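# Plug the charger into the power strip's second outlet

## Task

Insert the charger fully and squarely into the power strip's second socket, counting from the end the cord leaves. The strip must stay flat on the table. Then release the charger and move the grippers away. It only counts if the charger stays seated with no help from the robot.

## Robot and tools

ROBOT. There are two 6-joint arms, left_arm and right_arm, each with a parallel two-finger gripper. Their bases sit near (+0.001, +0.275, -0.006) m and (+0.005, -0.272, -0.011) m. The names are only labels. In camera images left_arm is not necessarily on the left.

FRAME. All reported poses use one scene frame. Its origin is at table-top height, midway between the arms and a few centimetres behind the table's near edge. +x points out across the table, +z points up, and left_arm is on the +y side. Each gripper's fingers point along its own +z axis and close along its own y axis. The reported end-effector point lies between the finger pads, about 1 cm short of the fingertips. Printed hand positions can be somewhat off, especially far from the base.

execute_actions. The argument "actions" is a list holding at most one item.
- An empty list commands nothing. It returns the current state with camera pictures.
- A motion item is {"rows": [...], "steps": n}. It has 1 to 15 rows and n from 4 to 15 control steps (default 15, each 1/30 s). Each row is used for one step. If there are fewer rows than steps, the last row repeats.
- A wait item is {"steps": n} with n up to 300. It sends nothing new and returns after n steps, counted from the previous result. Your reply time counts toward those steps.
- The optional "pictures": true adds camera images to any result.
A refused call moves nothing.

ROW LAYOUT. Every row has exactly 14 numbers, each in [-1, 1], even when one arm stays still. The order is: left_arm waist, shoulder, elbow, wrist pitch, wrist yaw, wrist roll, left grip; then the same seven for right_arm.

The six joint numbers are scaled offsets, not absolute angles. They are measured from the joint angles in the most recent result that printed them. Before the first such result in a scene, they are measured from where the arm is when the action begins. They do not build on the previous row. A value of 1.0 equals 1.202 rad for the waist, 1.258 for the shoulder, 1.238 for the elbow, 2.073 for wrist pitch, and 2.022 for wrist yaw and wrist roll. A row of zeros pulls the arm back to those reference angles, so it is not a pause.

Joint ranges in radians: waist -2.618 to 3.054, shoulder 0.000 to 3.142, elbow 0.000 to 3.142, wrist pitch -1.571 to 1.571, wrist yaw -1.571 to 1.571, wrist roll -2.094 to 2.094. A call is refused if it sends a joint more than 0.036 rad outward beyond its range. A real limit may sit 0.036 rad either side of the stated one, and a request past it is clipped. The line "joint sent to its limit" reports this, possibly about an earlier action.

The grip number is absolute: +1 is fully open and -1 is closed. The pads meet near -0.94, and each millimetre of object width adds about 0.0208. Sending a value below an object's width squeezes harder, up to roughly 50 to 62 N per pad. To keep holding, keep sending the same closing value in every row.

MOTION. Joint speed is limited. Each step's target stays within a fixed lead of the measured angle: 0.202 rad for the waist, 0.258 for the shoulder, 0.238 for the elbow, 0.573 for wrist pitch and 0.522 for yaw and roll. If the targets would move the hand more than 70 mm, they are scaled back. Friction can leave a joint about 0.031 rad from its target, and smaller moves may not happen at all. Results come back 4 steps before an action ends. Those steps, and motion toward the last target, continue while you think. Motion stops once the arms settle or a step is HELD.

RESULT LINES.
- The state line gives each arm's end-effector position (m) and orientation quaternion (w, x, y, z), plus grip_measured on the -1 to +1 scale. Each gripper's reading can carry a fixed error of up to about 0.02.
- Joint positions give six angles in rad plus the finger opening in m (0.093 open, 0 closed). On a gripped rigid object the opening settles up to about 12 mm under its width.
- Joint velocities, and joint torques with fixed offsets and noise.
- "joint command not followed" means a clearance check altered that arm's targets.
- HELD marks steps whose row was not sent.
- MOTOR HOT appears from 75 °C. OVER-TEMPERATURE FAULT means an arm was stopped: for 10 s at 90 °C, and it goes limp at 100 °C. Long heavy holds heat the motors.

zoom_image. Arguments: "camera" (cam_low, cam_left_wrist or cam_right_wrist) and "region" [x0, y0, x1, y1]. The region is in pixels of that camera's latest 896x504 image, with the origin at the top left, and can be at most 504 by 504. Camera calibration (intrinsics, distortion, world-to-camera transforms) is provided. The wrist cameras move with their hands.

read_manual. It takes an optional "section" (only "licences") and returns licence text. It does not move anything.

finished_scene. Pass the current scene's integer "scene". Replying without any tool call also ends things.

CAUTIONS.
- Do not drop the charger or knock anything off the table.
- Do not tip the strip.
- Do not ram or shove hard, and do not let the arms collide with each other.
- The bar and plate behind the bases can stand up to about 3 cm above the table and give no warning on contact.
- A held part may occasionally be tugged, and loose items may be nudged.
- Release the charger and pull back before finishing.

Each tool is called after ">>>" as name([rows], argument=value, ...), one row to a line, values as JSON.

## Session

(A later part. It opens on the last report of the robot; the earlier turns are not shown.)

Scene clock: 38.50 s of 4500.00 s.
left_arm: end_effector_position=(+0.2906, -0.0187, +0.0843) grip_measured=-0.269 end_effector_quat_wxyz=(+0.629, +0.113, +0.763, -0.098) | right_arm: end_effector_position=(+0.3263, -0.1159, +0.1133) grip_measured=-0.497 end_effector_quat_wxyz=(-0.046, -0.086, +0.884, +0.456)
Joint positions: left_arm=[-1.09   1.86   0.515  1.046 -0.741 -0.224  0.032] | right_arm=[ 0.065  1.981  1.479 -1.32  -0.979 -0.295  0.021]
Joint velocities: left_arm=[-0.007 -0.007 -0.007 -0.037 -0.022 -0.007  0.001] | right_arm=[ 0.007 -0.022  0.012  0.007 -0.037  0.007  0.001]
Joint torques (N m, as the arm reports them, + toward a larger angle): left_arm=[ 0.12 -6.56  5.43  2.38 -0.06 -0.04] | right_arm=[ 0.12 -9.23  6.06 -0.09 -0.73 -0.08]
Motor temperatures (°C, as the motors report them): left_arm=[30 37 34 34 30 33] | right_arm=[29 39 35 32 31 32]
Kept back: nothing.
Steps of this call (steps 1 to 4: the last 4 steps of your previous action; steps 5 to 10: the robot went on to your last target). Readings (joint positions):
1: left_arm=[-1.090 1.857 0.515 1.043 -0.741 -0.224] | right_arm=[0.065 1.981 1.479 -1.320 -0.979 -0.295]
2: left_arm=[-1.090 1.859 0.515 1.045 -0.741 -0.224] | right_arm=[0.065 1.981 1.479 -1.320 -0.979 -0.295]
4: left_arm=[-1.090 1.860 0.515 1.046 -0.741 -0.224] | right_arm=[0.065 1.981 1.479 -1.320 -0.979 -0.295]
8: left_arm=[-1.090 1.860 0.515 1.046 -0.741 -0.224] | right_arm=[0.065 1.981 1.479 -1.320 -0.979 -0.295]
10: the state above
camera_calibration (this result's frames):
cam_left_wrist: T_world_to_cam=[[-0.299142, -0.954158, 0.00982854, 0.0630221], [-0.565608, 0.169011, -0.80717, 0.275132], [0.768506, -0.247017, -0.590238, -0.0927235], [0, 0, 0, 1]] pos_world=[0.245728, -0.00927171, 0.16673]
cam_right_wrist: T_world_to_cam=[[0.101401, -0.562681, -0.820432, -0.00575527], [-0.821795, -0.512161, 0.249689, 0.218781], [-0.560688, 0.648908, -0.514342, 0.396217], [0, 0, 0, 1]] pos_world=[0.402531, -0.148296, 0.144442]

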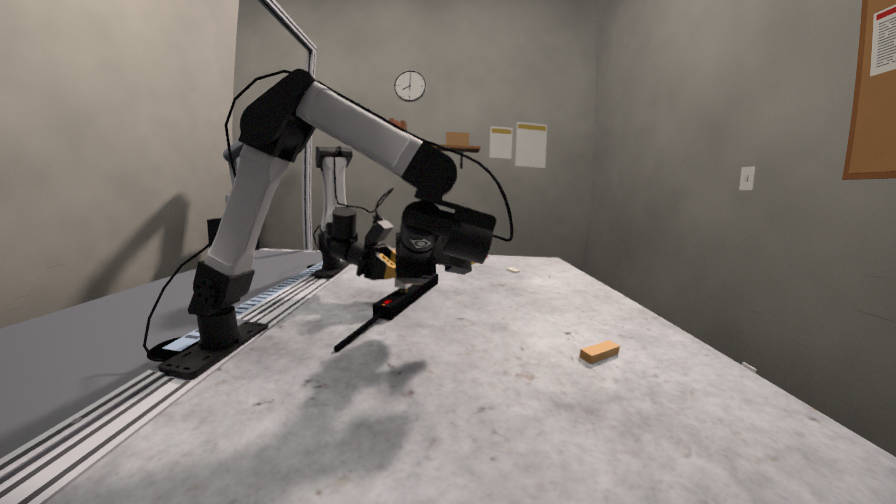

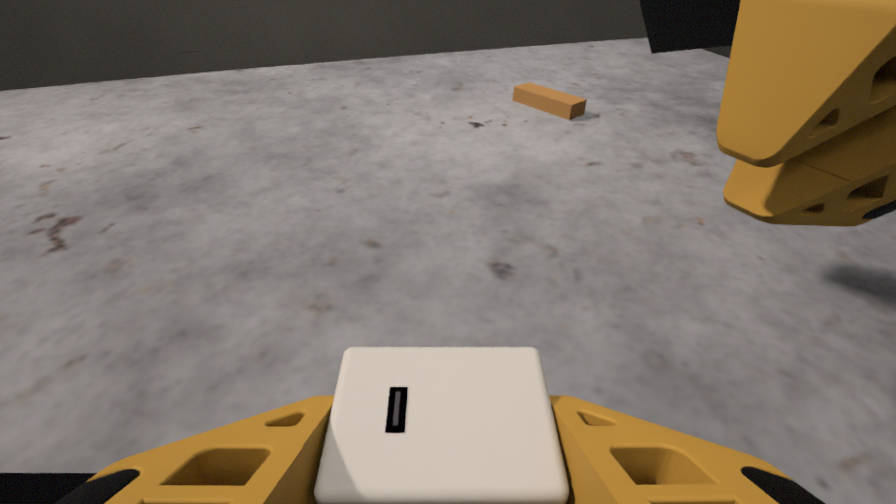

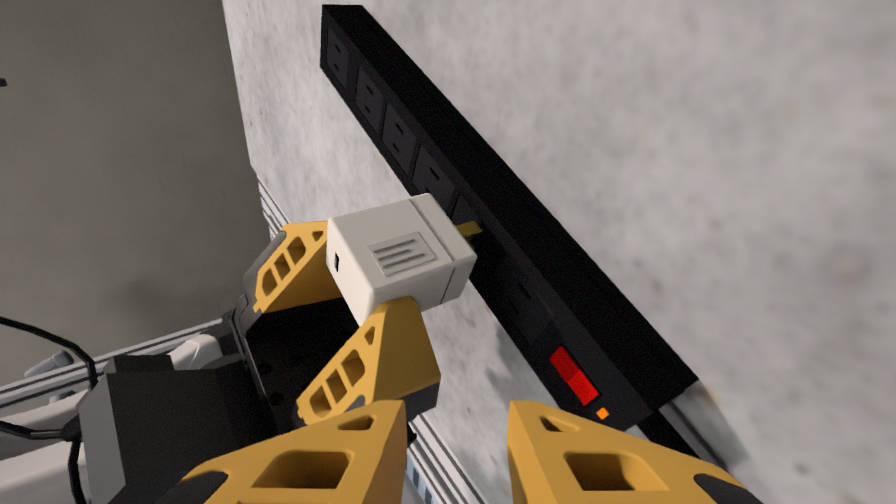

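>>> execute_actions([
  {"rows": [[0,0.005,0,0,0,0,-0.4,0,0,0,0,0,0,-0.5],[0,0.008,0,0,0,0,-0.4,0,0,0,0,0,0,-0.5],[0,0.01,0,0,0,0,-0.4,0,0,0,0,0,0,-0.5],[0,0.012,0,0,0,0,-0.4,0,0,0,0,0,0,-0.5],[0,0.0135,0,0,0,0,-0.4,0,0,0,0,0,0,-0.5],[0,0.015,0,0,0,0,-0.4,0,0,0,0,0,0,-0.5],[0,0.016,0,0,0,0,-0.4,0,0,0,0,0,0,-0.5],[0,0.017,0,0,0,0,-0.4,0,0,0,0,0,0,-0.5]], "steps": 15},
])

>>> execute_actions([
  {"steps": 10},
], pictures=true)

>>> zoom_image(camera="cam_right_wrist", region=[420, 180, 540, 290])

Scene clock: 39.30 s of 4500.00 s.
left_arm: end_effector_position=(+0.2906, -0.0187, +0.0843) grip_measured=-0.269 end_effector_quat_wxyz=(+0.629, +0.113, +0.763, -0.098) | right_arm: end_effector_position=(+0.3263, -0.1159, +0.1133) grip_measured=-0.497 end_effector_quat_wxyz=(-0.046, -0.086, +0.884, +0.456)
Joint positions: left_arm=[-1.09   1.86   0.515  1.046 -0.741 -0.224  0.032] | right_arm=[ 0.065  1.981  1.479 -1.32  -0.979 -0.295  0.021]
Joint velocities: left_arm=[-0.002  0.002 -0.002 -0.022 -0.037 -0.022  0.   ] | right_arm=[-0.012 -0.002 -0.012 -0.007  0.081  0.007  0.   ]
Joint torques (N m, as the arm reports them, + toward a larger angle): left_arm=[ 0.13 -5.92  5.47  2.09 -0.07 -0.05] | right_arm=[ 0.14 -9.27  6.   -0.1  -0.74 -0.07]
Motor temperatures (°C, as the motors report them): left_arm=[30 37 34 34 30 33] | right_arm=[29 39 35 32 31 32]
Steps of this call (steps 1 to 13: the robot went on to your last target; steps 14 to 24: the first 11 steps of this action). Readings (joint positions):
14: left_arm=[-1.090 1.860 0.515 1.046 -0.741 -0.224] | right_arm=[0.065 1.981 1.479 -1.320 -0.979 -0.295]
15: left_arm=[-1.090 1.860 0.515 1.046 -0.741 -0.224] | right_arm=[0.065 1.981 1.479 -1.320 -0.979 -0.295]
17: left_arm=[-1.090 1.860 0.515 1.046 -0.741 -0.224] | right_arm=[0.065 1.981 1.479 -1.320 -0.979 -0.295]
21: left_arm=[-1.090 1.860 0.515 1.046 -0.741 -0.224] | right_arm=[0.065 1.981 1.479 -1.320 -0.979 -0.295]
24: the state above

Scene clock: 39.63 s of 4500.00 s.
left_arm: end_effector_position=(+0.2906, -0.0187, +0.0843) grip_measured=-0.269 end_effector_quat_wxyz=(+0.629, +0.113, +0.763, -0.098) | right_arm: end_effector_position=(+0.3263, -0.1159, +0.1133) grip_measured=-0.497 end_effector_quat_wxyz=(-0.046, -0.086, +0.884, +0.456)
Joint positions: left_arm=[-1.09   1.86   0.515  1.046 -0.741 -0.224  0.032] | right_arm=[ 0.065  1.981  1.479 -1.32  -0.979 -0.295  0.021]
Joint velocities: left_arm=[ 0.007 -0.012 -0.007  0.037  0.022  0.037  0.   ] | right_arm=[-0.012  0.007  0.007 -0.007  0.007 -0.007 -0.001]
Joint torques (N m, as the arm reports them, + toward a larger angle): left_arm=[ 0.13 -5.93  5.44  2.1  -0.08 -0.04] | right_arm=[ 0.17 -9.22  6.01 -0.1  -0.73 -0.07]
Motor temperatures (°C, as the motors report them): left_arm=[30 37 34 34 30 33] | right_arm=[29 39 35 32 31 32]
Kept back: nothing.
Steps of this call (steps 1 to 4: the last 4 steps of your previous action; steps 5 to 10: the robot went on to your last target). Readings (joint positions):
1: left_arm=[-1.090 1.860 0.515 1.046 -0.741 -0.224] | right_arm=[0.065 1.981 1.479 -1.320 -0.979 -0.295]
2: left_arm=[-1.090 1.860 0.515 1.046 -0.741 -0.224] | right_arm=[0.065 1.981 1.479 -1.320 -0.979 -0.295]
4: left_arm=[-1.090 1.860 0.515 1.046 -0.741 -0.224] | right_arm=[0.065 1.981 1.479 -1.320 -0.979 -0.295]
8: left_arm=[-1.090 1.860 0.515 1.046 -0.741 -0.224] | right_arm=[0.065 1.981 1.479 -1.320 -0.979 -0.295]
10: the state above
camera_calibration (this result's frames):
cam_left_wrist: T_world_to_cam=[[-0.29913, -0.954164, 0.00956513, 0.0630577], [-0.565759, 0.169275, -0.807009, 0.2751], [0.7684, -0.246812, -0.590462, -0.0927012], [0, 0, 0, 1]] pos_world=[0.245734, -0.00927997, 0.166669]
cam_right_wrist: T_world_to_cam=[[0.101401, -0.562681, -0.820432, -0.00575527], [-0.821795, -0.512161, 0.249689, 0.218781], [-0.560688, 0.648908, -0.514342, 0.396217], [0, 0, 0, 1]] pos_world=[0.402531, -0.148296, 0.144442]

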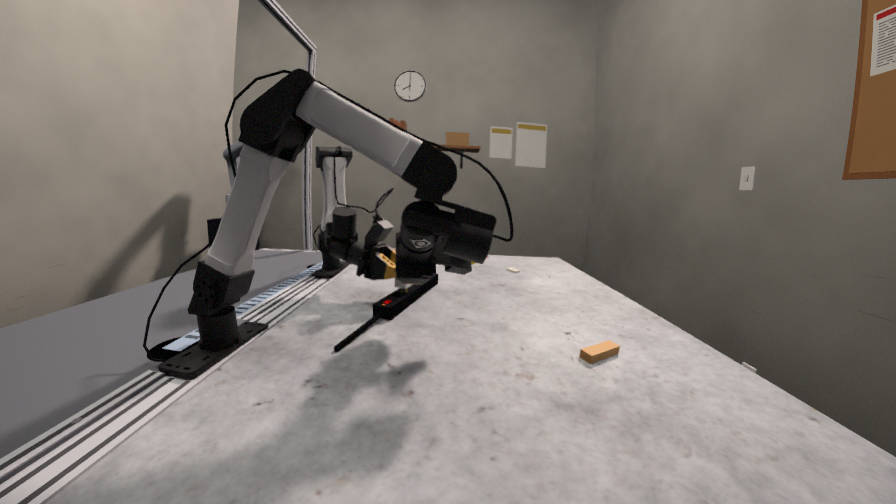

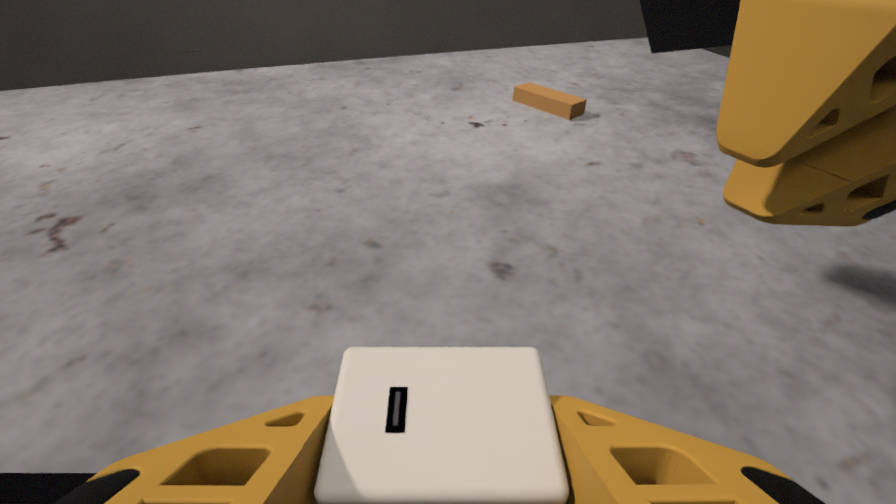

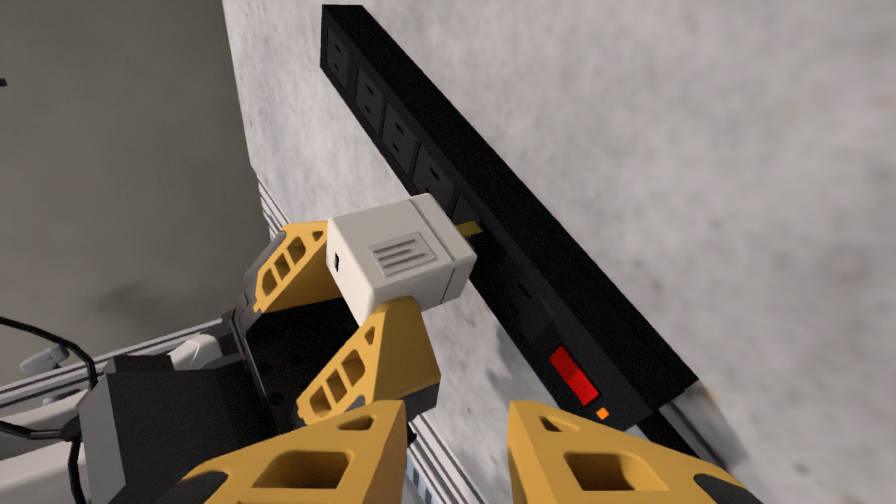

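Region (420, 180, 540, 290) of cam_right_wrist's 896x504 image, scaled by 4.200, with more detail than that image has; it fills the top 462 rows of this view, and the rest is white.

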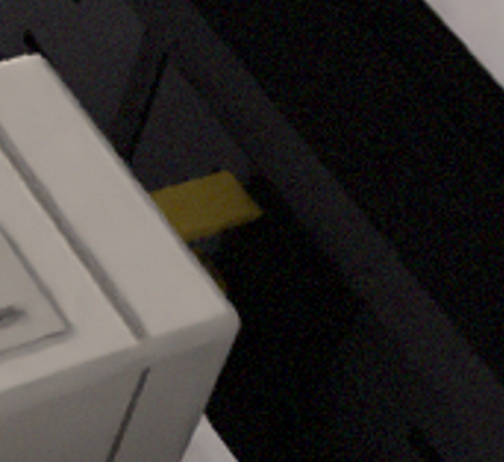

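>>> execute_actions([
  {"rows": [[0,0.012,-0.008,0,0,0,-0.4,0,0,0,0,0,0,-0.5],[0,0.012,-0.013,0,0,0,-0.4,0,0,0,0,0,0,-0.5],[0,0.012,-0.016,0,0,0,-0.4,0,0,0,0,0,0,-0.5],[0,0.012,-0.018,0,0,0,-0.4,0,0,0,0,0,0,-0.5],[0,0.012,-0.019,0,0,0,-0.4,0,0,0,0,0,0,-0.5],[0,0.012,-0.02,0,0,0,-0.4,0,0,0,0,0,0,-0.5],[0,0.012,-0.021,0,0,0,-0.4,0,0,0,0,0,0,-0.5],[0,0.012,-0.022,0,0,0,-0.4,0,0,0,0,0,0,-0.5],[0,0.012,-0.023,0,0,0,-0.4,0,0,0,0,0,0,-0.5],[0,0.012,-0.024,0,0,0,-0.4,0,0,0,0,0,0,-0.5],[0,0.012,-0.025,0,0,0,-0.4,0,0,0,0,0,0,-0.5],[0,0.012,-0.026,0,0,0,-0.4,0,0,0,0,0,0,-0.5]], "steps": 15},
])

>>> execute_actions([
  {"steps": 10},
], pictures=true)

>>> zoom_image(camera="cam_right_wrist", region=[420, 180, 540, 290])

Scene clock: 41.47 s of 4500.00 s.
left_arm: end_effector_position=(+0.2906, -0.0187, +0.0843) grip_measured=-0.269 end_effector_quat_wxyz=(+0.629, +0.113, +0.763, -0.098) | right_arm: end_effector_position=(+0.3263, -0.1159, +0.1133) grip_measured=-0.497 end_effector_quat_wxyz=(-0.046, -0.086, +0.884, +0.456)
Joint positions: left_arm=[-1.09   1.86   0.515  1.046 -0.741 -0.224  0.032] | right_arm=[ 0.065  1.981  1.479 -1.32  -0.979 -0.295  0.021]
Joint velocities: left_arm=[-0.007  0.002 -0.017 -0.022  0.022 -0.051  0.   ] | right_arm=[-0.012  0.002 -0.012 -0.051 -0.022 -0.022  0.   ]
Joint torques (N m, as the arm reports them, + toward a larger angle): left_arm=[ 0.14 -6.41  2.42  2.1  -0.06 -0.03] | right_arm=[ 0.14 -9.24  5.99 -0.09 -0.73 -0.07]
Motor temperatures (°C, as the motors report them): left_arm=[30 37 34 34 30 33] | right_arm=[29 40 35 32 31 32]
Steps of this call (steps 1 to 15: the robot went on to your last target; steps 16 to 44: nothing new was sent; steps 45 to 55: the first 11 steps of this action). Readings (joint positions):
45: left_arm=[-1.090 1.860 0.515 1.046 -0.741 -0.224] | right_arm=[0.065 1.981 1.479 -1.320 -0.979 -0.295]
46: left_arm=[-1.090 1.860 0.515 1.046 -0.741 -0.224] | right_arm=[0.065 1.981 1.479 -1.320 -0.979 -0.295]
48: left_arm=[-1.090 1.860 0.515 1.046 -0.741 -0.224] | right_arm=[0.065 1.981 1.479 -1.320 -0.979 -0.295]
52: left_arm=[-1.090 1.860 0.515 1.046 -0.741 -0.224] | right_arm=[0.065 1.981 1.479 -1.320 -0.979 -0.295]
55: the state above

Scene clock: 41.80 s of 4500.00 s.
left_arm: end_effector_position=(+0.2906, -0.0187, +0.0843) grip_measured=-0.269 end_effector_quat_wxyz=(+0.629, +0.113, +0.763, -0.098) | right_arm: end_effector_position=(+0.3263, -0.1159, +0.1133) grip_measured=-0.497 end_effector_quat_wxyz=(-0.046, -0.086, +0.884, +0.456)
Joint positions: left_arm=[-1.09   1.86   0.515  1.046 -0.741 -0.224  0.032] | right_arm=[ 0.065  1.981  1.479 -1.32  -0.979 -0.295  0.021]
Joint velocities: left_arm=[-0.002 -0.012  0.002 -0.037 -0.022  0.022  0.   ] | right_arm=[ 0.022 -0.017 -0.022  0.022 -0.037 -0.051 -0.   ]
Joint torques (N m, as the arm reports them, + toward a larger angle): left_arm=[ 0.11 -6.4   2.27  2.1  -0.06 -0.03] | right_arm=[ 0.15 -9.24  6.03 -0.1  -0.74 -0.07]
Motor temperatures (°C, as the motors report them): left_arm=[30 37 34 34 30 33] | right_arm=[29 40 35 32 31 32]
Kept back: nothing.
Steps of this call (steps 1 to 4: the last 4 steps of your previous action; steps 5 to 10: the robot went on to your last target). Readings (joint positions):
1: left_arm=[-1.090 1.860 0.515 1.046 -0.741 -0.224] | right_arm=[0.065 1.981 1.479 -1.320 -0.979 -0.295]
2: left_arm=[-1.090 1.860 0.515 1.046 -0.741 -0.224] | right_arm=[0.065 1.981 1.479 -1.320 -0.979 -0.295]
4: left_arm=[-1.090 1.860 0.515 1.046 -0.741 -0.224] | right_arm=[0.065 1.981 1.479 -1.320 -0.979 -0.295]
8: left_arm=[-1.090 1.860 0.515 1.046 -0.741 -0.224] | right_arm=[0.065 1.981 1.479 -1.320 -0.979 -0.295]
10: the state above
camera_calibration (this result's frames):
cam_left_wrist: T_world_to_cam=[[-0.29913, -0.954164, 0.00956513, 0.0630577], [-0.565759, 0.169275, -0.807009, 0.2751], [0.7684, -0.246812, -0.590462, -0.0927012], [0, 0, 0, 1]] pos_world=[0.245734, -0.00927997, 0.166669]
cam_right_wrist: T_world_to_cam=[[0.101401, -0.562681, -0.820432, -0.00575527], [-0.821795, -0.512161, 0.249689, 0.218781], [-0.560688, 0.648908, -0.514342, 0.396217], [0, 0, 0, 1]] pos_world=[0.402531, -0.148296, 0.144442]

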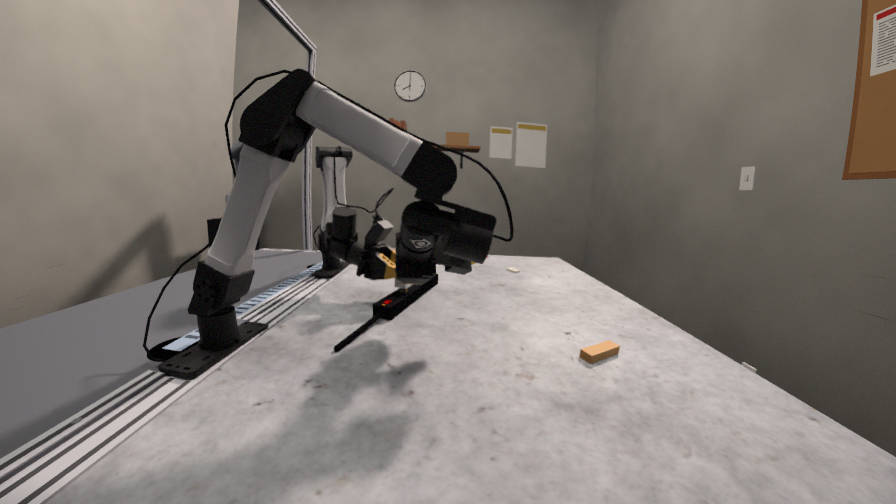

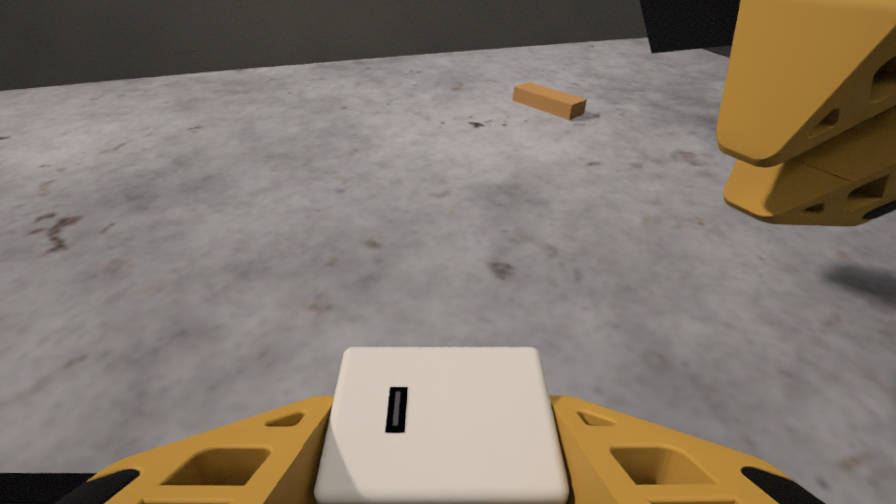

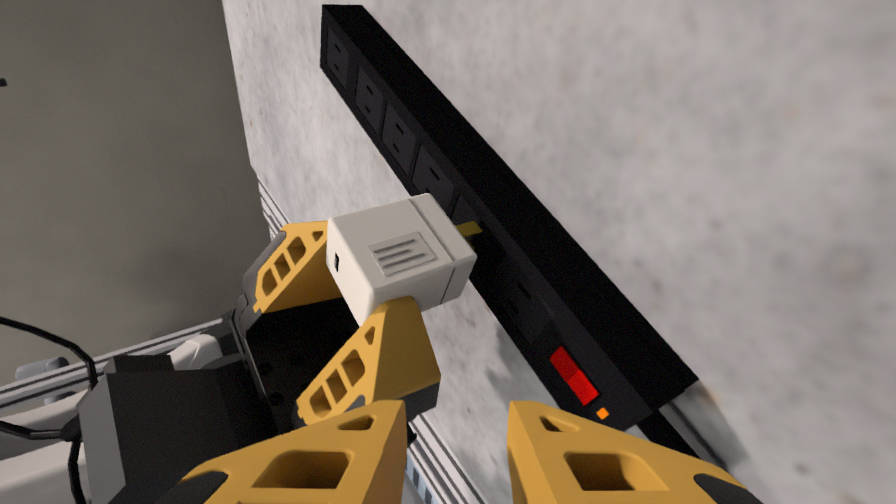

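Region (420, 180, 540, 290) of cam_right_wrist's 896x504 image, scaled by 4.200, with more detail than that image has; it fills the top 462 rows of this view, and the rest is white.

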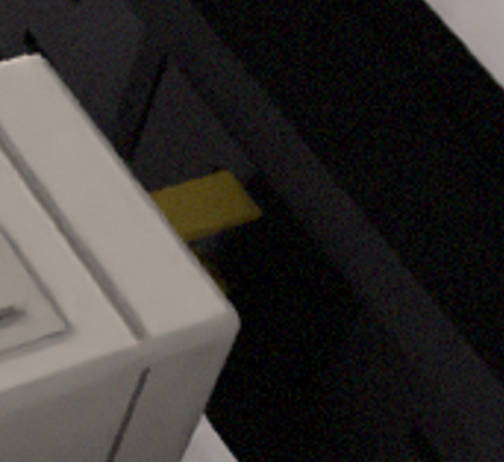

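>>> execute_actions([
  {"rows": [[0,-0.004,0,0,0,0,-0.4,0,0,0,0,0,0,-0.5],[0,-0.008,0,0,0,0,-0.4,0,0,0,0,0,0,-0.5],[0,-0.012,0,0,0,0,-0.4,0,0,0,0,0,0,-0.5],[0,-0.015,0,0,0,0,-0.4,0,0,0,0,0,0,-0.5],[0,-0.018,0,0,0,0,-0.4,0,0,0,0,0,0,-0.5],[0,-0.021,0,0,0,0,-0.4,0,0,0,0,0,0,-0.5],[0,-0.023,0,0,0,0,-0.4,0,0,0,0,0,0,-0.5],[0,-0.025,0,-0.002,0,0,-0.4,0,0,0,0,0,0,-0.5],[0,-0.027,0,-0.004,0,0,-0.4,0,0,0,0,0,0,-0.5],[0,-0.028,0,-0.006,0,0,-0.4,0,0,0,0,0,0,-0.5],[0,-0.028,0,-0.008,0,0,-0.4,0,0,0,0,0,0,-0.5],[0,-0.028,0,-0.01,0,0,-0.4,0,0,0,0,0,0,-0.5],[0,-0.028,0,-0.012,0,0,-0.4,0,0,0,0,0,0,-0.5]], "steps": 15},
])

>>> execute_actions([
  {"steps": 14},
])

Scene clock: 42.83 s of 4500.00 s.
left_arm: end_effector_position=(+0.2903, -0.0183, +0.0850) grip_measured=-0.269 end_effector_quat_wxyz=(+0.628, +0.114, +0.764, -0.096) | right_arm: end_effector_position=(+0.3263, -0.1159, +0.1133) grip_measured=-0.497 end_effector_quat_wxyz=(-0.046, -0.086, +0.884, +0.456)
Joint positions: left_arm=[-1.09   1.851  0.515  1.033 -0.741 -0.224  0.032] | right_arm=[ 0.065  1.981  1.479 -1.32  -0.979 -0.295  0.021]
Joint velocities: left_arm=[-0.012 -0.081  0.007 -0.095 -0.037  0.022  0.001] | right_arm=[-0.002 -0.032 -0.017  0.037  0.007  0.022 -0.   ]
Joint torques (N m, as the arm reports them, + toward a larger angle): left_arm=[ 0.04 -9.28  5.53  2.21 -0.07 -0.04] | right_arm=[ 0.14 -9.24  6.06 -0.09 -0.74 -0.07]
Motor temperatures (°C, as the motors report them): left_arm=[30 37 34 34 30 33] | right_arm=[29 40 35 32 31 32]
Steps of this call (steps 1 to 15: the robot went on to your last target; steps 16 to 20: nothing new was sent; steps 21 to 31: the first 11 steps of this action). Readings (joint positions):
21: left_arm=[-1.090 1.860 0.515 1.046 -0.741 -0.224] | right_arm=[0.065 1.981 1.479 -1.320 -0.979 -0.295]
22: left_arm=[-1.090 1.860 0.515 1.046 -0.741 -0.224] | right_arm=[0.065 1.981 1.479 -1.320 -0.979 -0.295]
24: left_arm=[-1.090 1.860 0.515 1.046 -0.741 -0.224] | right_arm=[0.065 1.981 1.479 -1.320 -0.979 -0.295]
28: left_arm=[-1.090 1.859 0.515 1.044 -0.741 -0.224] | right_arm=[0.065 1.981 1.479 -1.320 -0.979 -0.295]
31: the state above

Scene clock: 43.30 s of 4500.00 s.
left_arm: end_effector_position=(+0.2901, -0.0178, +0.0841) grip_measured=-0.270 end_effector_quat_wxyz=(+0.626, +0.116, +0.766, -0.094) | right_arm: end_effector_position=(+0.3263, -0.1159, +0.1133) grip_measured=-0.497 end_effector_quat_wxyz=(-0.046, -0.086, +0.884, +0.456)
Joint positions: left_arm=[-1.09   1.848  0.515  1.021 -0.741 -0.224  0.032] | right_arm=[ 0.065  1.981  1.479 -1.32  -0.979 -0.295  0.021]
Joint velocities: left_arm=[-0.027 -0.022  0.002  0.007 -0.022 -0.007  0.   ] | right_arm=[ 0.002  0.002 -0.002  0.007  0.007 -0.007 -0.   ]
Joint torques (N m, as the arm reports them, + toward a larger angle): left_arm=[ 0.16 -9.51  5.52  2.08 -0.07 -0.04] | right_arm=[ 0.13 -9.24  5.99 -0.1  -0.73 -0.07]
Motor temperatures (°C, as the motors report them): left_arm=[30 37 34 34 30 33] | right_arm=[29 40 35 32 31 32]
Kept back: nothing.
Steps of this call (steps 1 to 4: the last 4 steps of your previous action; steps 5 to 14: the robot went on to your last target). Readings (joint positions):
1: left_arm=[-1.090 1.849 0.515 1.030 -0.741 -0.224] | right_arm=[0.065 1.981 1.479 -1.320 -0.979 -0.295]
2: left_arm=[-1.090 1.848 0.515 1.027 -0.741 -0.224] | right_arm=[0.065 1.981 1.479 -1.320 -0.979 -0.295]
4: left_arm=[-1.090 1.848 0.515 1.022 -0.741 -0.224] | right_arm=[0.065 1.981 1.479 -1.320 -0.979 -0.295]
8: left_arm=[-1.090 1.848 0.515 1.021 -0.741 -0.224] | right_arm=[0.065 1.981 1.479 -1.320 -0.979 -0.295]
14: the state above

>>> execute_actions(actions=[])

>>> zoom_image(camera="cam_right_wrist", region=[420, 180, 540, 290])

Scene clock: 43.43 s of 4500.00 s.
left_arm: end_effector_position=(+0.2901, -0.0178, +0.0841) grip_measured=-0.270 end_effector_quat_wxyz=(+0.626, +0.116, +0.766, -0.094) | right_arm: end_effector_position=(+0.3263, -0.1159, +0.1133) grip_measured=-0.497 end_effector_quat_wxyz=(-0.046, -0.086, +0.884, +0.456)
Joint positions: left_arm=[-1.09   1.848  0.515  1.021 -0.741 -0.224  0.032] | right_arm=[ 0.065  1.981  1.479 -1.32  -0.979 -0.295  0.021]
Joint velocities: left_arm=[ 0.002  0.007  0.002 -0.037  0.022 -0.051 -0.   ] | right_arm=[-0.007 -0.007 -0.007 -0.095 -0.066 -0.022  0.001]
Joint torques (N m, as the arm reports them, + toward a larger angle): left_arm=[ 0.13 -9.45  5.5   2.09 -0.07 -0.04] | right_arm=[ 0.17 -9.24  6.02 -0.09 -0.74 -0.08]
Motor temperatures (°C, as the motors report them): left_arm=[30 37 34 34 30 33] | right_arm=[29 40 35 32 31 32]
Kept back: nothing.
Steps of this call (steps 1 to 4: the robot went on to your last target). Readings (joint positions):
1: left_arm=[-1.090 1.848 0.515 1.021 -0.741 -0.224] | right_arm=[0.065 1.981 1.479 -1.320 -0.979 -0.295]
2: left_arm=[-1.090 1.848 0.515 1.021 -0.741 -0.224] | right_arm=[0.065 1.981 1.479 -1.320 -0.979 -0.295]
4: the state above
camera_calibration (this result's frames):
cam_left_wrist: T_world_to_cam=[[-0.298765, -0.954326, 0.000870449, 0.0644381], [-0.570711, 0.177938, -0.80164, 0.275647], [0.764872, -0.239999, -0.597806, -0.0903997], [0, 0, 0, 1]] pos_world=[0.245711, -0.00924888, 0.166872]
cam_right_wrist: T_world_to_cam=[[0.101401, -0.562681, -0.820432, -0.00575527], [-0.821795, -0.512161, 0.249689, 0.218781], [-0.560688, 0.648908, -0.514342, 0.396217], [0, 0, 0, 1]] pos_world=[0.402531, -0.148296, 0.144442]

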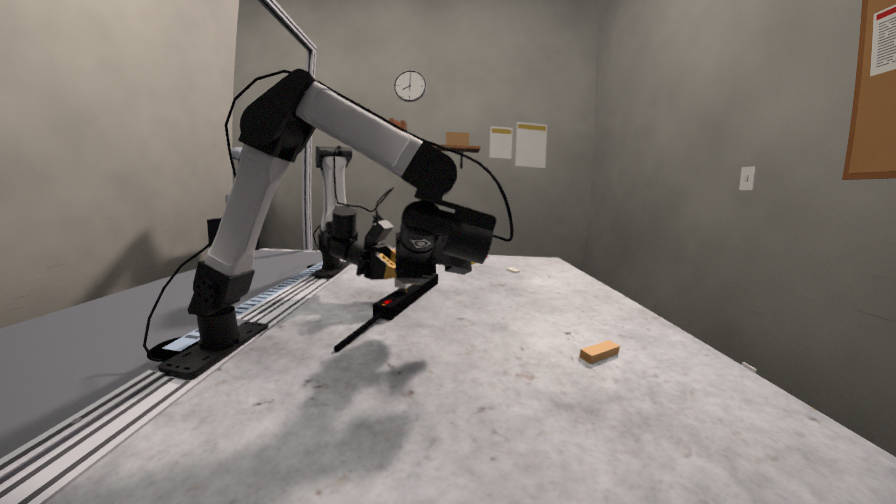

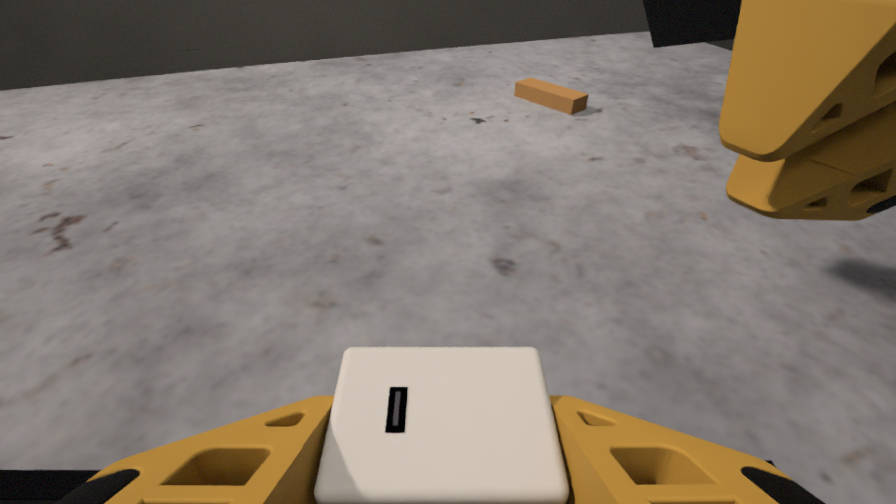

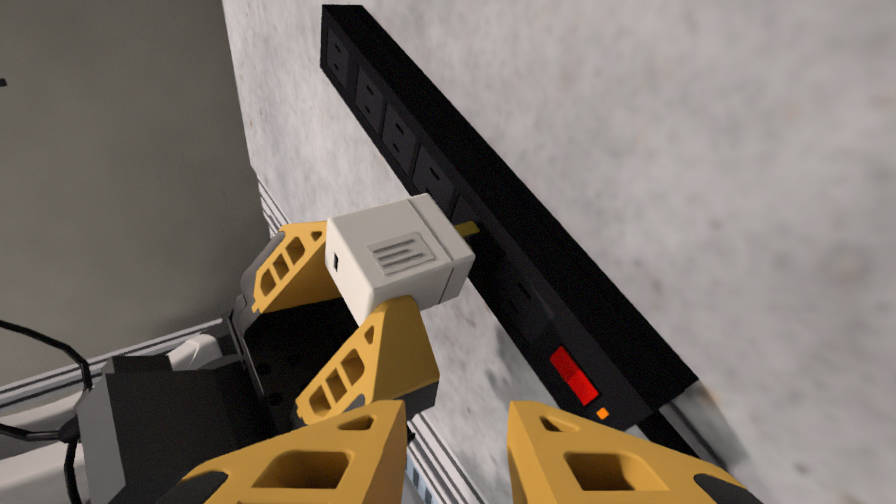

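Region (420, 180, 540, 290) of cam_right_wrist's 896x504 image, scaled by 4.200, with more detail than that image has; it fills the top 462 rows of this view, and the rest is white.

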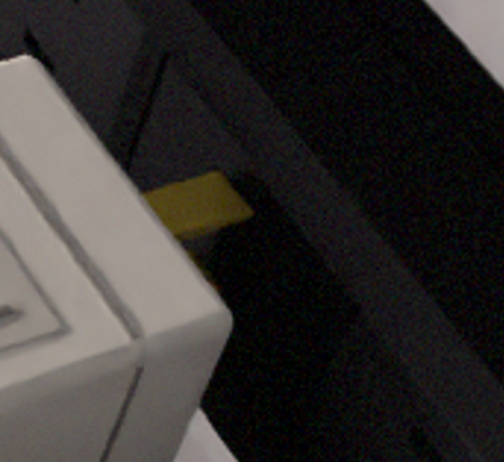

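>>> execute_actions(actions=[])

Scene clock: 44.30 s of 4500.00 s.
left_arm: end_effector_position=(+0.2901, -0.0178, +0.0841) grip_measured=-0.270 end_effector_quat_wxyz=(+0.626, +0.116, +0.766, -0.094) | right_arm: end_effector_position=(+0.3263, -0.1159, +0.1133) grip_measured=-0.497 end_effector_quat_wxyz=(-0.046, -0.086, +0.884, +0.456)
Joint positions: left_arm=[-1.09   1.848  0.515  1.021 -0.741 -0.224  0.032] | right_arm=[ 0.065  1.981  1.479 -1.32  -0.979 -0.295  0.021]
Joint velocities: left_arm=[-0.007 -0.002 -0.002 -0.037 -0.051 -0.066  0.   ] | right_arm=[ 0.017 -0.002 -0.007 -0.022  0.051  0.007 -0.   ]
Joint torques (N m, as the arm reports them, + toward a larger angle): left_arm=[ 0.15 -9.51  5.51  2.09 -0.07 -0.03] | right_arm=[ 0.14 -9.25  6.03 -0.09 -0.73 -0.08]
Motor temperatures (°C, as the motors report them): left_arm=[30 38 34 34 30 33] | right_arm=[29 40 35 32 31 32]
Kept back: nothing.
Steps of this call (steps 1 to 15: the robot went on to your last target; steps 16 to 26: nothing new was sent). Readings (joint positions):
1: left_arm=[-1.090 1.848 0.515 1.021 -0.741 -0.224] | right_arm=[0.065 1.981 1.479 -1.320 -0.979 -0.295]
2: left_arm=[-1.090 1.848 0.515 1.021 -0.741 -0.224] | right_arm=[0.065 1.981 1.479 -1.320 -0.979 -0.295]
4: left_arm=[-1.090 1.848 0.515 1.021 -0.741 -0.224] | right_arm=[0.065 1.981 1.479 -1.320 -0.979 -0.295]
8: left_arm=[-1.090 1.848 0.515 1.021 -0.741 -0.224] | right_arm=[0.065 1.981 1.479 -1.320 -0.979 -0.295]
26: the state above
All arms were judged still, so your last target was given up. Only a new action makes them travel on or press farther. Fingers that are still opening or closing keep moving.
camera_calibration (this result's frames):
cam_left_wrist: T_world_to_cam=[[-0.298765, -0.954326, 0.000870449, 0.0644381], [-0.570711, 0.177938, -0.80164, 0.275647], [0.764872, -0.239999, -0.597806, -0.0903997], [0, 0, 0, 1]] pos_world=[0.245711, -0.00924888, 0.166872]
cam_right_wrist: T_world_to_cam=[[0.101401, -0.562681, -0.820432, -0.00575527], [-0.821795, -0.512161, 0.249689, 0.218781], [-0.560688, 0.648908, -0.514342, 0.396217], [0, 0, 0, 1]] pos_world=[0.402531, -0.148296, 0.144442]

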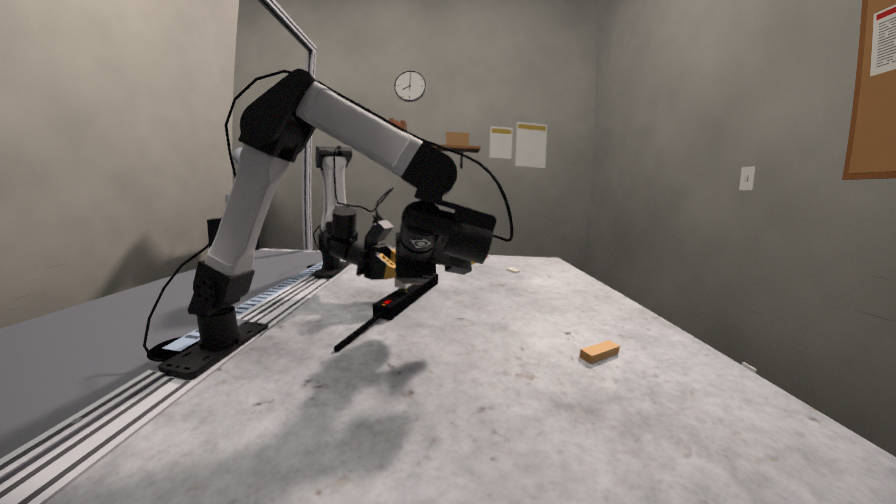

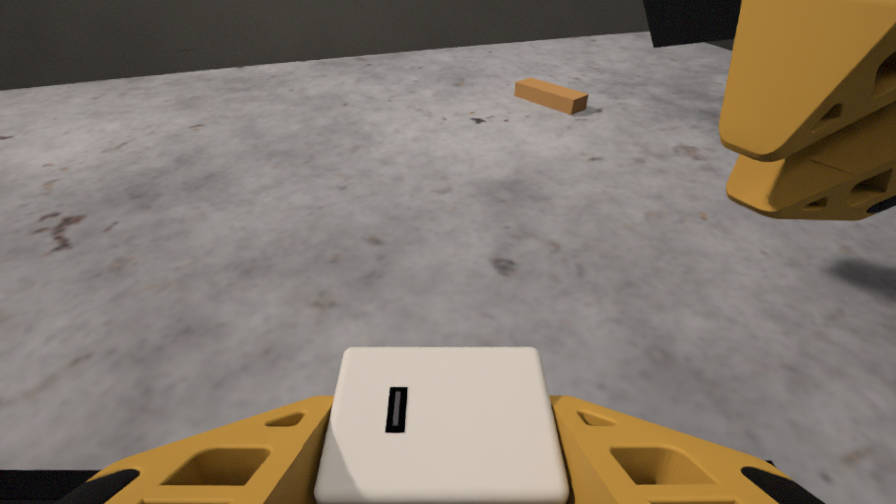

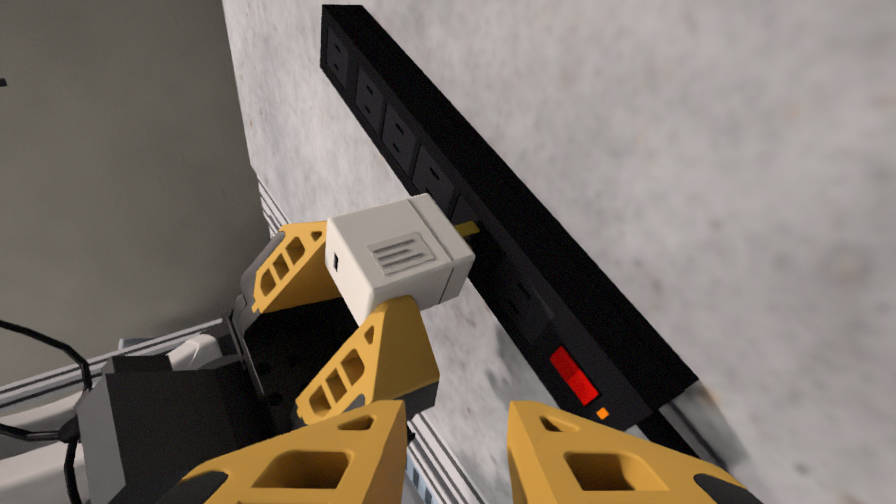

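>>> execute_actions([
  {"rows": [[0,0.0215,0,0.0193,0,0,-0.4,0,0,0,0,0,0,-0.5]], "steps": 12},
], pictures=true)

>>> zoom_image(camera="cam_right_wrist", region=[420, 180, 540, 290])

Scene clock: 44.70 s of 4500.00 s.
left_arm: end_effector_position=(+0.2905, -0.0185, +0.0842) grip_measured=-0.269 end_effector_quat_wxyz=(+0.628, +0.113, +0.764, -0.097) | right_arm: end_effector_position=(+0.3263, -0.1159, +0.1133) grip_measured=-0.497 end_effector_quat_wxyz=(-0.046, -0.086, +0.884, +0.456)
Joint positions: left_arm=[-1.09   1.858  0.515  1.042 -0.741 -0.224  0.032] | right_arm=[ 0.065  1.981  1.479 -1.32  -0.979 -0.295  0.021]
Joint velocities: left_arm=[-0.002  0.007 -0.017  0.022  0.007  0.007  0.001] | right_arm=[ 0.012  0.007 -0.002  0.007  0.007 -0.051 -0.   ]
Joint torques (N m, as the arm reports them, + toward a larger angle): left_arm=[ 0.12 -6.42  5.46  2.29 -0.06 -0.05] | right_arm=[ 0.14 -9.23  6.03 -0.09 -0.73 -0.08]
Motor temperatures (°C, as the motors report them): left_arm=[30 38 34 34 30 33] | right_arm=[29 40 35 32 31 32]
Steps of this call (steps 1 to 4: nothing new was sent; steps 5 to 12: the first 8 steps of this action). Readings (joint positions):
5: left_arm=[-1.090 1.849 0.515 1.024 -0.741 -0.224] | right_arm=[0.065 1.981 1.479 -1.320 -0.979 -0.295]
6: left_arm=[-1.090 1.852 0.515 1.030 -0.741 -0.224] | right_arm=[0.065 1.981 1.479 -1.320 -0.979 -0.295]
8: left_arm=[-1.090 1.856 0.515 1.038 -0.741 -0.224] | right_arm=[0.065 1.981 1.479 -1.320 -0.979 -0.295]
12: the state above
camera_calibration (this result's frames):
cam_left_wrist: T_world_to_cam=[[-0.298723, -0.954305, 0.00817638, 0.0632247], [-0.566492, 0.17042, -0.806253, 0.275159], [0.768018, -0.245478, -0.591515, -0.0924259], [0, 0, 0, 1]] pos_world=[0.245747, -0.0092454, 0.16666]
cam_right_wrist: T_world_to_cam=[[0.101401, -0.562681, -0.820432, -0.00575527], [-0.821795, -0.512161, 0.249689, 0.218781], [-0.560688, 0.648908, -0.514342, 0.396217], [0, 0, 0, 1]] pos_world=[0.402531, -0.148296, 0.144442]

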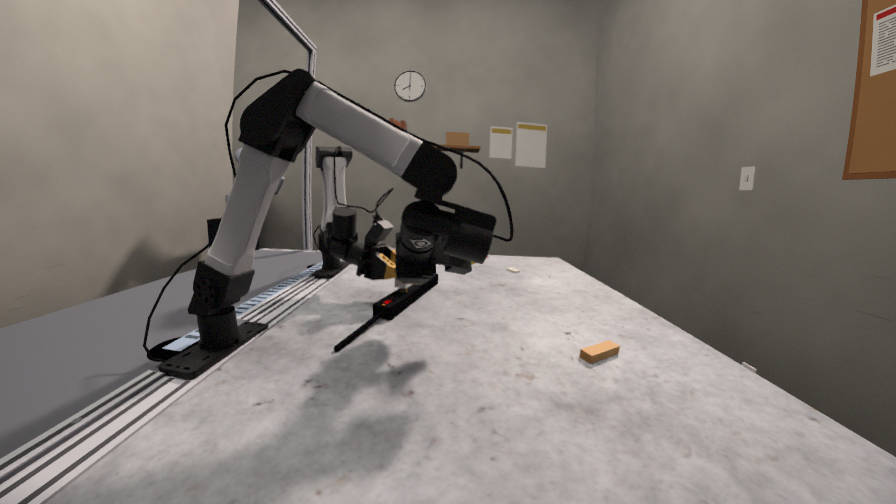

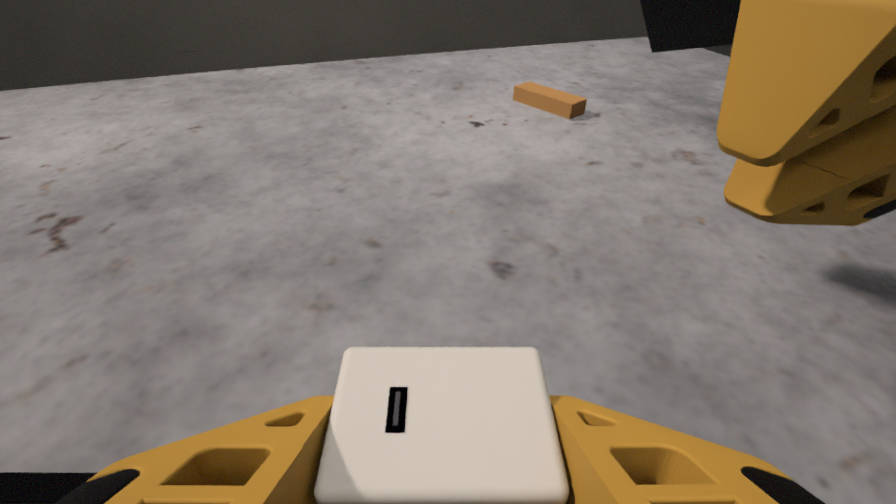

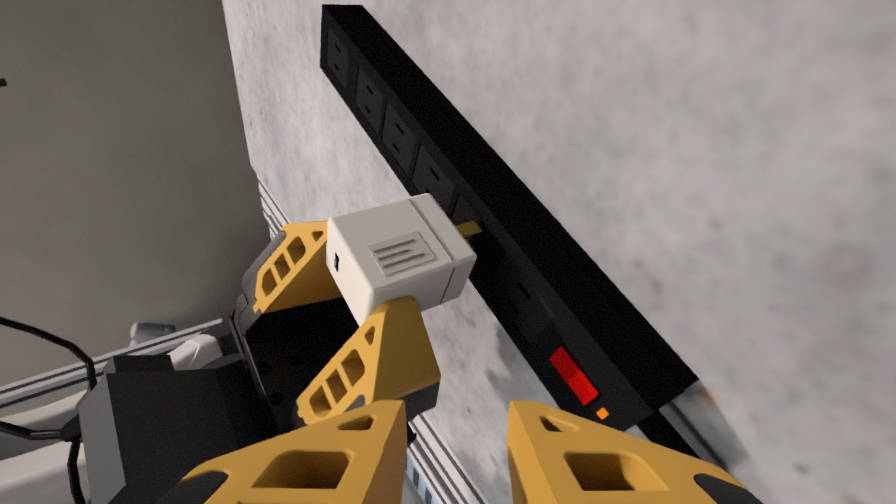

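Region (420, 180, 540, 290) of cam_right_wrist's 896x504 image, scaled by 4.200, with more detail than that image has; it fills the top 462 rows of this view, and the rest is white.

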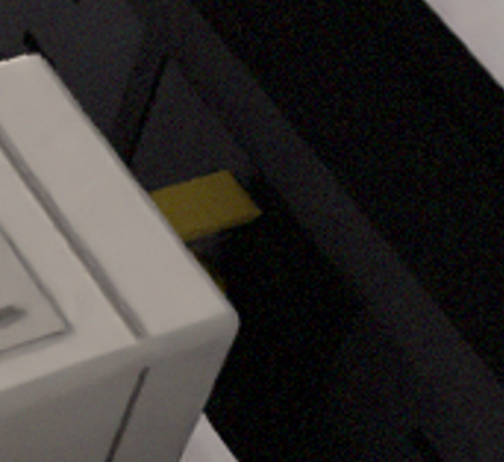

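>>> execute_actions([
  {"rows": [[0,-0.0278,0,-0.004,0,0,-0.4,0,0,0,0,0,0,-0.5],[0,-0.0278,0,-0.008,0,0,-0.4,0,0,0,0,0,0,-0.5],[0,-0.0278,0,-0.011,0,0,-0.4,0,0,0,0,0,0,-0.5]], "steps": 12},
], pictures=true)

>>> zoom_image(camera="cam_right_wrist", region=[420, 180, 540, 290])

Scene clock: 45.87 s of 4500.00 s.
left_arm: end_effector_position=(+0.2900, -0.0176, +0.0843) grip_measured=-0.270 end_effector_quat_wxyz=(+0.626, +0.116, +0.766, -0.093) | right_arm: end_effector_position=(+0.3263, -0.1159, +0.1133) grip_measured=-0.497 end_effector_quat_wxyz=(-0.046, -0.086, +0.884, +0.456)
Joint positions: left_arm=[-1.09   1.846  0.515  1.019 -0.741 -0.224  0.032] | right_arm=[ 0.065  1.981  1.479 -1.32  -0.979 -0.295  0.021]
Joint velocities: left_arm=[-0.007 -0.022  0.002 -0.051 -0.022 -0.007  0.001] | right_arm=[ 0.007 -0.017 -0.002  0.037 -0.037  0.022  0.001]
Joint torques (N m, as the arm reports them, + toward a larger angle): left_arm=[ 0.3  -9.48  5.59  2.1  -0.12 -0.05] | right_arm=[ 0.13 -9.24  6.01 -0.1  -0.74 -0.08]
Motor temperatures (°C, as the motors report them): left_arm=[30 38 34 34 30 33] | right_arm=[29 40 35 32 31 32]
Steps of this call (steps 1 to 4: the last 4 steps of your previous action; steps 5 to 15: the robot went on to your last target; steps 16 to 27: nothing new was sent; steps 28 to 35: the first 8 steps of this action). Readings (joint positions):
28: left_arm=[-1.090 1.857 0.515 1.042 -0.741 -0.224] | right_arm=[0.065 1.981 1.479 -1.320 -0.979 -0.295]
29: left_arm=[-1.090 1.854 0.515 1.036 -0.741 -0.224] | right_arm=[0.065 1.981 1.479 -1.320 -0.979 -0.295]
31: left_arm=[-1.090 1.848 0.515 1.027 -0.741 -0.224] | right_arm=[0.065 1.981 1.479 -1.320 -0.979 -0.295]
35: the state above
camera_calibration (this result's frames):
cam_left_wrist: T_world_to_cam=[[-0.298397, -0.954442, 0.000268722, 0.0645047], [-0.570992, 0.178289, -0.801362, 0.275796], [0.764806, -0.239278, -0.598179, -0.0901883], [0, 0, 0, 1]] pos_world=[0.245702, -0.00918557, 0.167046]
cam_right_wrist: T_world_to_cam=[[0.101401, -0.562681, -0.820432, -0.00575527], [-0.821795, -0.512161, 0.249689, 0.218781], [-0.560688, 0.648908, -0.514342, 0.396217], [0, 0, 0, 1]] pos_world=[0.402531, -0.148296, 0.144442]

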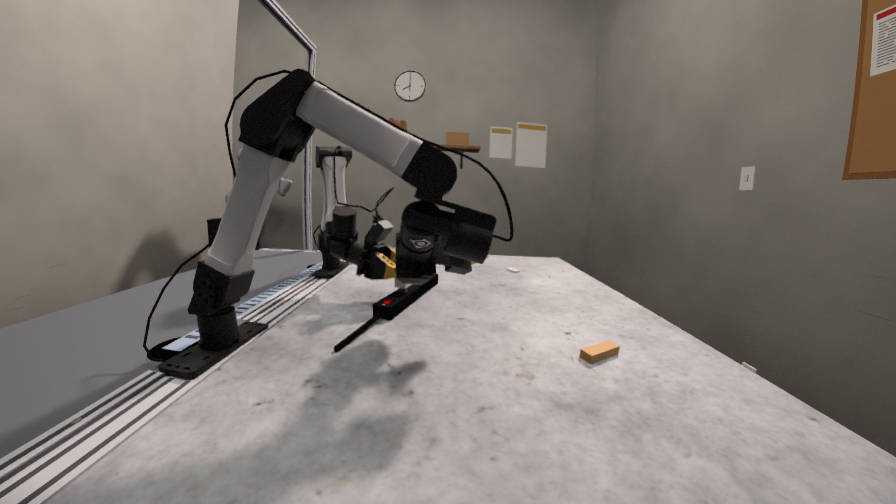

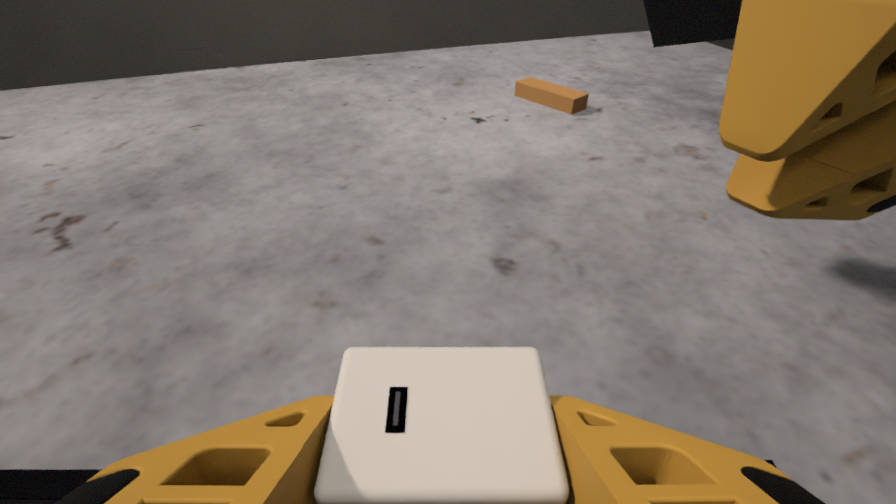

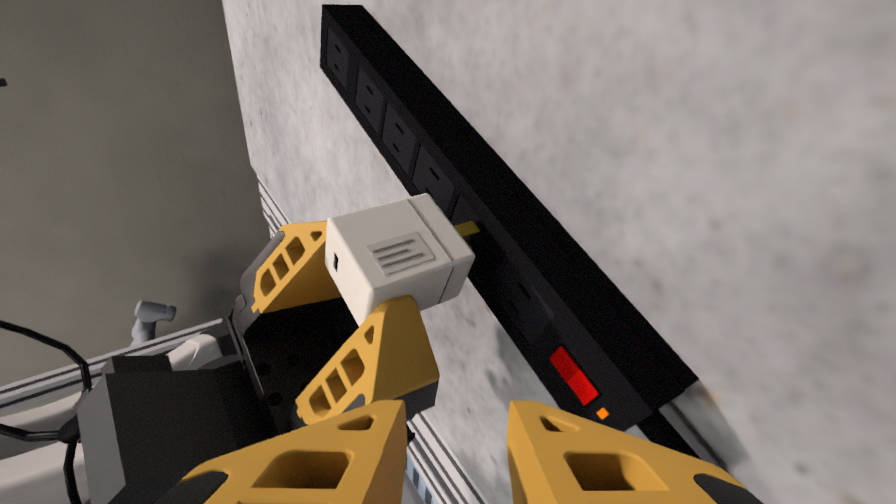

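Region (420, 180, 540, 290) of cam_right_wrist's 896x504 image, scaled by 4.200, with more detail than that image has; it fills the top 462 rows of this view, and the rest is white.

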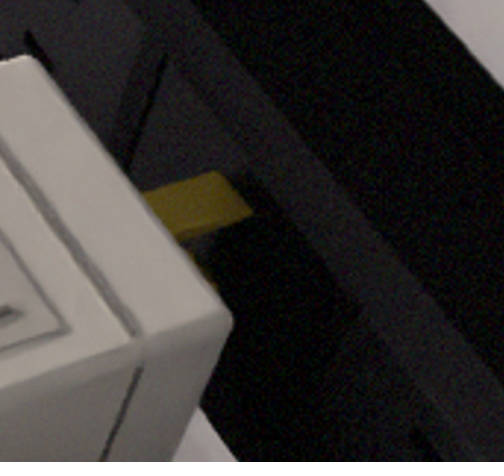

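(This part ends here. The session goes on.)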